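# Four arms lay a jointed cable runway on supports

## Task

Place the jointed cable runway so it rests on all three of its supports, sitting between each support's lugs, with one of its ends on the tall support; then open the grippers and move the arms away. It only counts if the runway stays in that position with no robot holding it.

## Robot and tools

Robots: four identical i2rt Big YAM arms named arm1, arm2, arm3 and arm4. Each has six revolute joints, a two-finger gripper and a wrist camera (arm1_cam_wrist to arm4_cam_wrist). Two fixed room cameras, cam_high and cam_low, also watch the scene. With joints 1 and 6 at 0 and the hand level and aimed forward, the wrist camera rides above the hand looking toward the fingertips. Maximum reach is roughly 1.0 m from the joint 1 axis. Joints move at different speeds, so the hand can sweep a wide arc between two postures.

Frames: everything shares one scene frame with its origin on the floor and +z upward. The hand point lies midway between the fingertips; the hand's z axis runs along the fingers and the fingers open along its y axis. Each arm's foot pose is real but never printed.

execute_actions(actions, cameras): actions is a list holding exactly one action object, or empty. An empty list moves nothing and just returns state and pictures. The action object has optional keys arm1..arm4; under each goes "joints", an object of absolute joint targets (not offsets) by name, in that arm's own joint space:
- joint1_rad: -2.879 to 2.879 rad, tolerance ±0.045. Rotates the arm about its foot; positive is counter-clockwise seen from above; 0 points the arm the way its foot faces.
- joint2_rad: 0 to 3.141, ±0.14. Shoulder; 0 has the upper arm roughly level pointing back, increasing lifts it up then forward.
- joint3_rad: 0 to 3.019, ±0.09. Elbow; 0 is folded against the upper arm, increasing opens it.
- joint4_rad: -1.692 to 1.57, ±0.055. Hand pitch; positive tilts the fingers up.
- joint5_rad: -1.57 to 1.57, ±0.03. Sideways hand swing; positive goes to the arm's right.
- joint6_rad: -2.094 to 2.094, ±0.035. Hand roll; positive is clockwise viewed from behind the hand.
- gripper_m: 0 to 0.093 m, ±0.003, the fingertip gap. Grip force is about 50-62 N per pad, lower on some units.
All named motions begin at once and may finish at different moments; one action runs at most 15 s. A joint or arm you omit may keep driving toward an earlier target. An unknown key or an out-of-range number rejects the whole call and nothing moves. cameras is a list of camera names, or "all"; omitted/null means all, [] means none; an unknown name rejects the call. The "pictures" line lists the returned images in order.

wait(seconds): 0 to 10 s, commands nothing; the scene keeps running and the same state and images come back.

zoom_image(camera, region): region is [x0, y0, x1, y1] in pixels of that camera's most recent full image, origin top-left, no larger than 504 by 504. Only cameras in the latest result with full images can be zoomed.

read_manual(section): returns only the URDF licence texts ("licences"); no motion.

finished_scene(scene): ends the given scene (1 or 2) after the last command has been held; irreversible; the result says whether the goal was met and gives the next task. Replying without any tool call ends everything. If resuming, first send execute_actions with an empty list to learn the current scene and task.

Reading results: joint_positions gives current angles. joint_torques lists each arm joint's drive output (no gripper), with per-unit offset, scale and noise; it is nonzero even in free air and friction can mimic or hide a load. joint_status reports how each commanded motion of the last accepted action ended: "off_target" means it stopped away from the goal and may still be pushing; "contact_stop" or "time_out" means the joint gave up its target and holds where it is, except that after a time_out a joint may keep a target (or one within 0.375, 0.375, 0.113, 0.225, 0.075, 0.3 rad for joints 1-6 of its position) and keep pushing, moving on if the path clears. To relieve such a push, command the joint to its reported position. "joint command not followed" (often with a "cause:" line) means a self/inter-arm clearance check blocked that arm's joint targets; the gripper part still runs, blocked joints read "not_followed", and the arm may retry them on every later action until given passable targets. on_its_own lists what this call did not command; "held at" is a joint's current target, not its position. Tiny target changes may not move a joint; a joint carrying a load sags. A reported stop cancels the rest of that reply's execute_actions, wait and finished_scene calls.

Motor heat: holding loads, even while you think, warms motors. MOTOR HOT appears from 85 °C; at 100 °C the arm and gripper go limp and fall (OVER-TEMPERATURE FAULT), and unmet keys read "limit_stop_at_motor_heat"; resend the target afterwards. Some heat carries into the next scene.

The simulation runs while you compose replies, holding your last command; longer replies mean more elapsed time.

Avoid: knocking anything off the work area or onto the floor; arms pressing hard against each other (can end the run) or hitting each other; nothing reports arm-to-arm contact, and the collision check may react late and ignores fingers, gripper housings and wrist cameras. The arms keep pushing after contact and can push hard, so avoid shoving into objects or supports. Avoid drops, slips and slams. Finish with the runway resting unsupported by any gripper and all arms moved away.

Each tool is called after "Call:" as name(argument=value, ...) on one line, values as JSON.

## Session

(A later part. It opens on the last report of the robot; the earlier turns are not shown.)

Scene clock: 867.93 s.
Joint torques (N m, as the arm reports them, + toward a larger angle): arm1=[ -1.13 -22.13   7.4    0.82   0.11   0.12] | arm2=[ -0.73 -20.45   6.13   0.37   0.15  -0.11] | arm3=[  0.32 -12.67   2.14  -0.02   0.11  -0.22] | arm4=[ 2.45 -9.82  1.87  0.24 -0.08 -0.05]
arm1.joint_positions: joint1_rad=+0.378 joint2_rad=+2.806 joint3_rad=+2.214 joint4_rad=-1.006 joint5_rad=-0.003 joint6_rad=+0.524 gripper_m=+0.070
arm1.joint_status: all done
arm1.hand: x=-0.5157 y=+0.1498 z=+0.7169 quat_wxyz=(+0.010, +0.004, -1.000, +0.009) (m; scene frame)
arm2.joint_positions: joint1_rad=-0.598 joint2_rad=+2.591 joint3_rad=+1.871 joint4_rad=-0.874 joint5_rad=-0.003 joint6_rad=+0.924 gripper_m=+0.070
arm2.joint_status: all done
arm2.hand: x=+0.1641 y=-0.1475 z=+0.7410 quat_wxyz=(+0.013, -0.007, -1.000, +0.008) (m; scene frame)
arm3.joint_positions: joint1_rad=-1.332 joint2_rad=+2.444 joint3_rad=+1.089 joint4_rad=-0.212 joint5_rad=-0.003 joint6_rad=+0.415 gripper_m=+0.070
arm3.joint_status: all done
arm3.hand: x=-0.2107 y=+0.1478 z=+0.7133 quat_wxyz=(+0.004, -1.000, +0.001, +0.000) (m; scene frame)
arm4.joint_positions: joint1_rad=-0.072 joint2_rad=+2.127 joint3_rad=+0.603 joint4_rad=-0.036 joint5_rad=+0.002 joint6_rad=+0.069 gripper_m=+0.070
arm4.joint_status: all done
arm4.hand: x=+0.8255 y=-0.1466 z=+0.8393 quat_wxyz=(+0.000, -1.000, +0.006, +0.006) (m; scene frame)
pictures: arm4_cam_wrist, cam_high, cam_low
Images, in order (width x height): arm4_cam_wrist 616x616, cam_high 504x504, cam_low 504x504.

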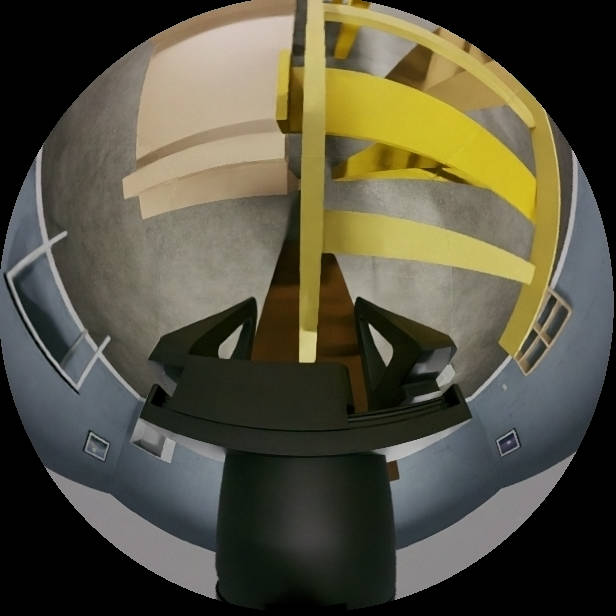

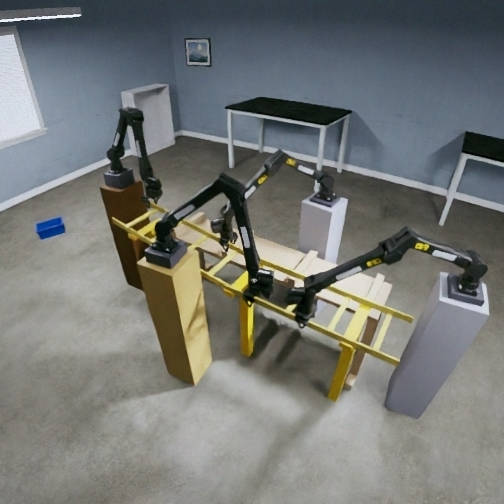

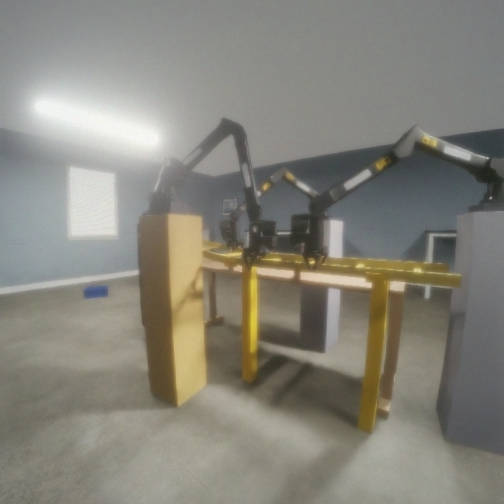

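Call:
execute_actions(actions=[{"arm1": {"joints": {"joint2_rad": 2.55, "joint3_rad": 2.065, "joint4_rad": -1.07}}, "arm2": {"joints": {"joint2_rad": 2.365, "joint3_rad": 1.80, "joint4_rad": -1.0}}, "arm3": {"joints": {"joint2_rad": 2.11, "joint3_rad": 0.985, "joint4_rad": -0.44}}, "arm4": {"joints": {"joint2_rad": 1.675, "joint3_rad": 0.57, "joint4_rad": -0.465}}}], cameras=["cam_high", "cam_low", "arm4_cam_wrist", "arm1_cam_wrist"])

Scene clock: 880.87 s.
Joint torques (N m, as the arm reports them, + toward a larger angle): arm1=[ -1.15 -18.68   7.6    0.52   0.1    0.11] | arm2=[ -0.35 -19.03   7.27  -0.23   0.15  -0.11] | arm3=[  0.95 -11.41   4.58  -0.8   -0.16  -0.25] | arm4=[ 2.48 -8.74  4.86 -0.32 -0.08 -0.05]
arm1.joint_positions: joint1_rad=+0.378 joint2_rad=+2.515 joint3_rad=+2.063 joint4_rad=-1.065 joint5_rad=-0.003 joint6_rad=+0.525 gripper_m=+0.070
arm1.joint_status: all done
arm1.hand: x=-0.5052 y=+0.1576 z=+0.8695 quat_wxyz=(-0.024, +0.004, -1.000, -0.011) (m; scene frame)
arm2.joint_positions: joint1_rad=-0.598 joint2_rad=+2.348 joint3_rad=+1.784 joint4_rad=-0.987 joint5_rad=-0.003 joint6_rad=+0.923 gripper_m=+0.070
arm2.joint_status: all done
arm2.hand: x=+0.1666 y=-0.1462 z=+0.8706 quat_wxyz=(+0.000, -0.007, -1.000, -0.009) (m; scene frame)
arm3.joint_positions: joint1_rad=-1.332 joint2_rad=+2.102 joint3_rad=+0.981 joint4_rad=-0.429 joint5_rad=+0.003 joint6_rad=+0.424 gripper_m=+0.070
arm3.joint_status: all done
arm3.hand: x=-0.2158 y=+0.1453 z=+0.8432 quat_wxyz=(+0.004, -1.000, +0.006, +0.008) (m; scene frame)
arm4.joint_positions: joint1_rad=-0.072 joint2_rad=+1.679 joint3_rad=+0.569 joint4_rad=-0.458 joint5_rad=+0.002 joint6_rad=+0.069 gripper_m=+0.070
arm4.joint_status: all done
arm4.hand: x=+0.8246 y=-0.1467 z=+0.9622 quat_wxyz=(+0.001, -1.000, +0.006, +0.002) (m; scene frame)
pictures: arm1_cam_wrist, arm4_cam_wrist, cam_high, cam_low
Images, in order (width x height): arm1_cam_wrist 616x616, arm4_cam_wrist 616x616, cam_high 504x504, cam_low 504x504.

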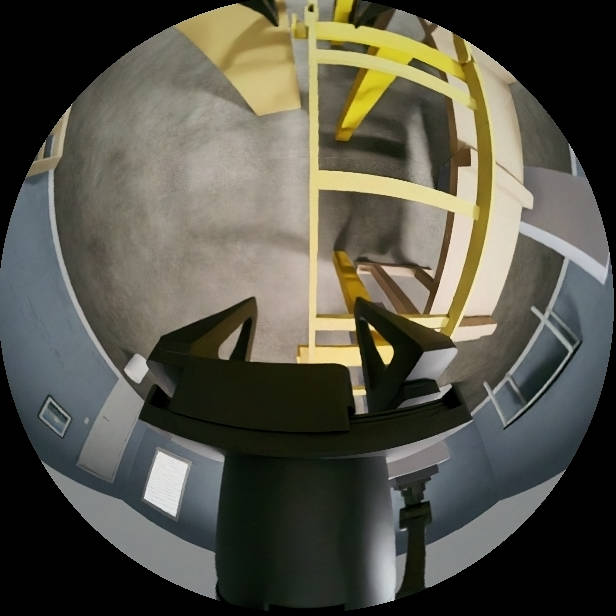

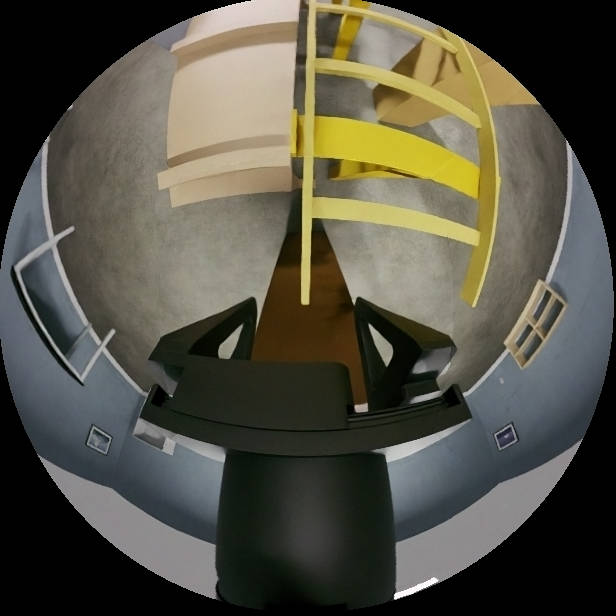

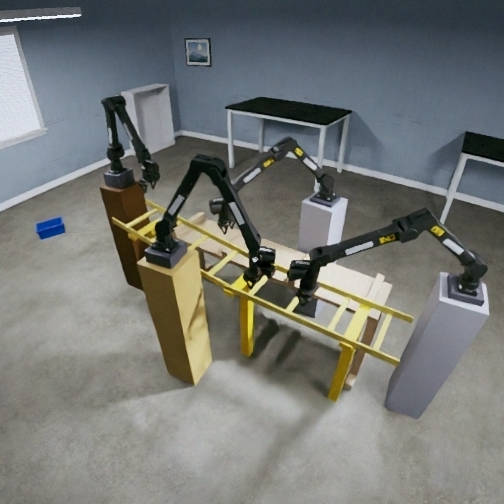

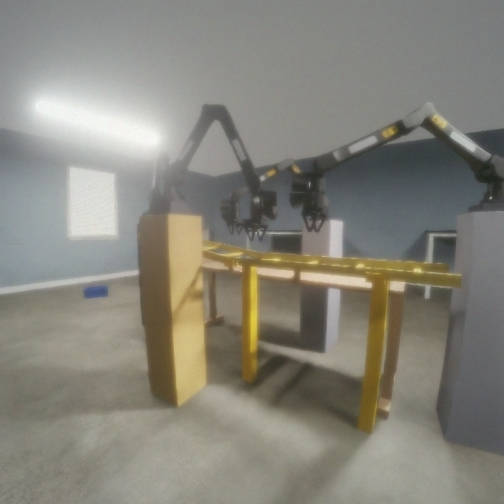

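The runway is seated between the lugs on all three supports and the arms are clear.

Call:
finished_scene(scene=1)

The scene is finished: the task was done.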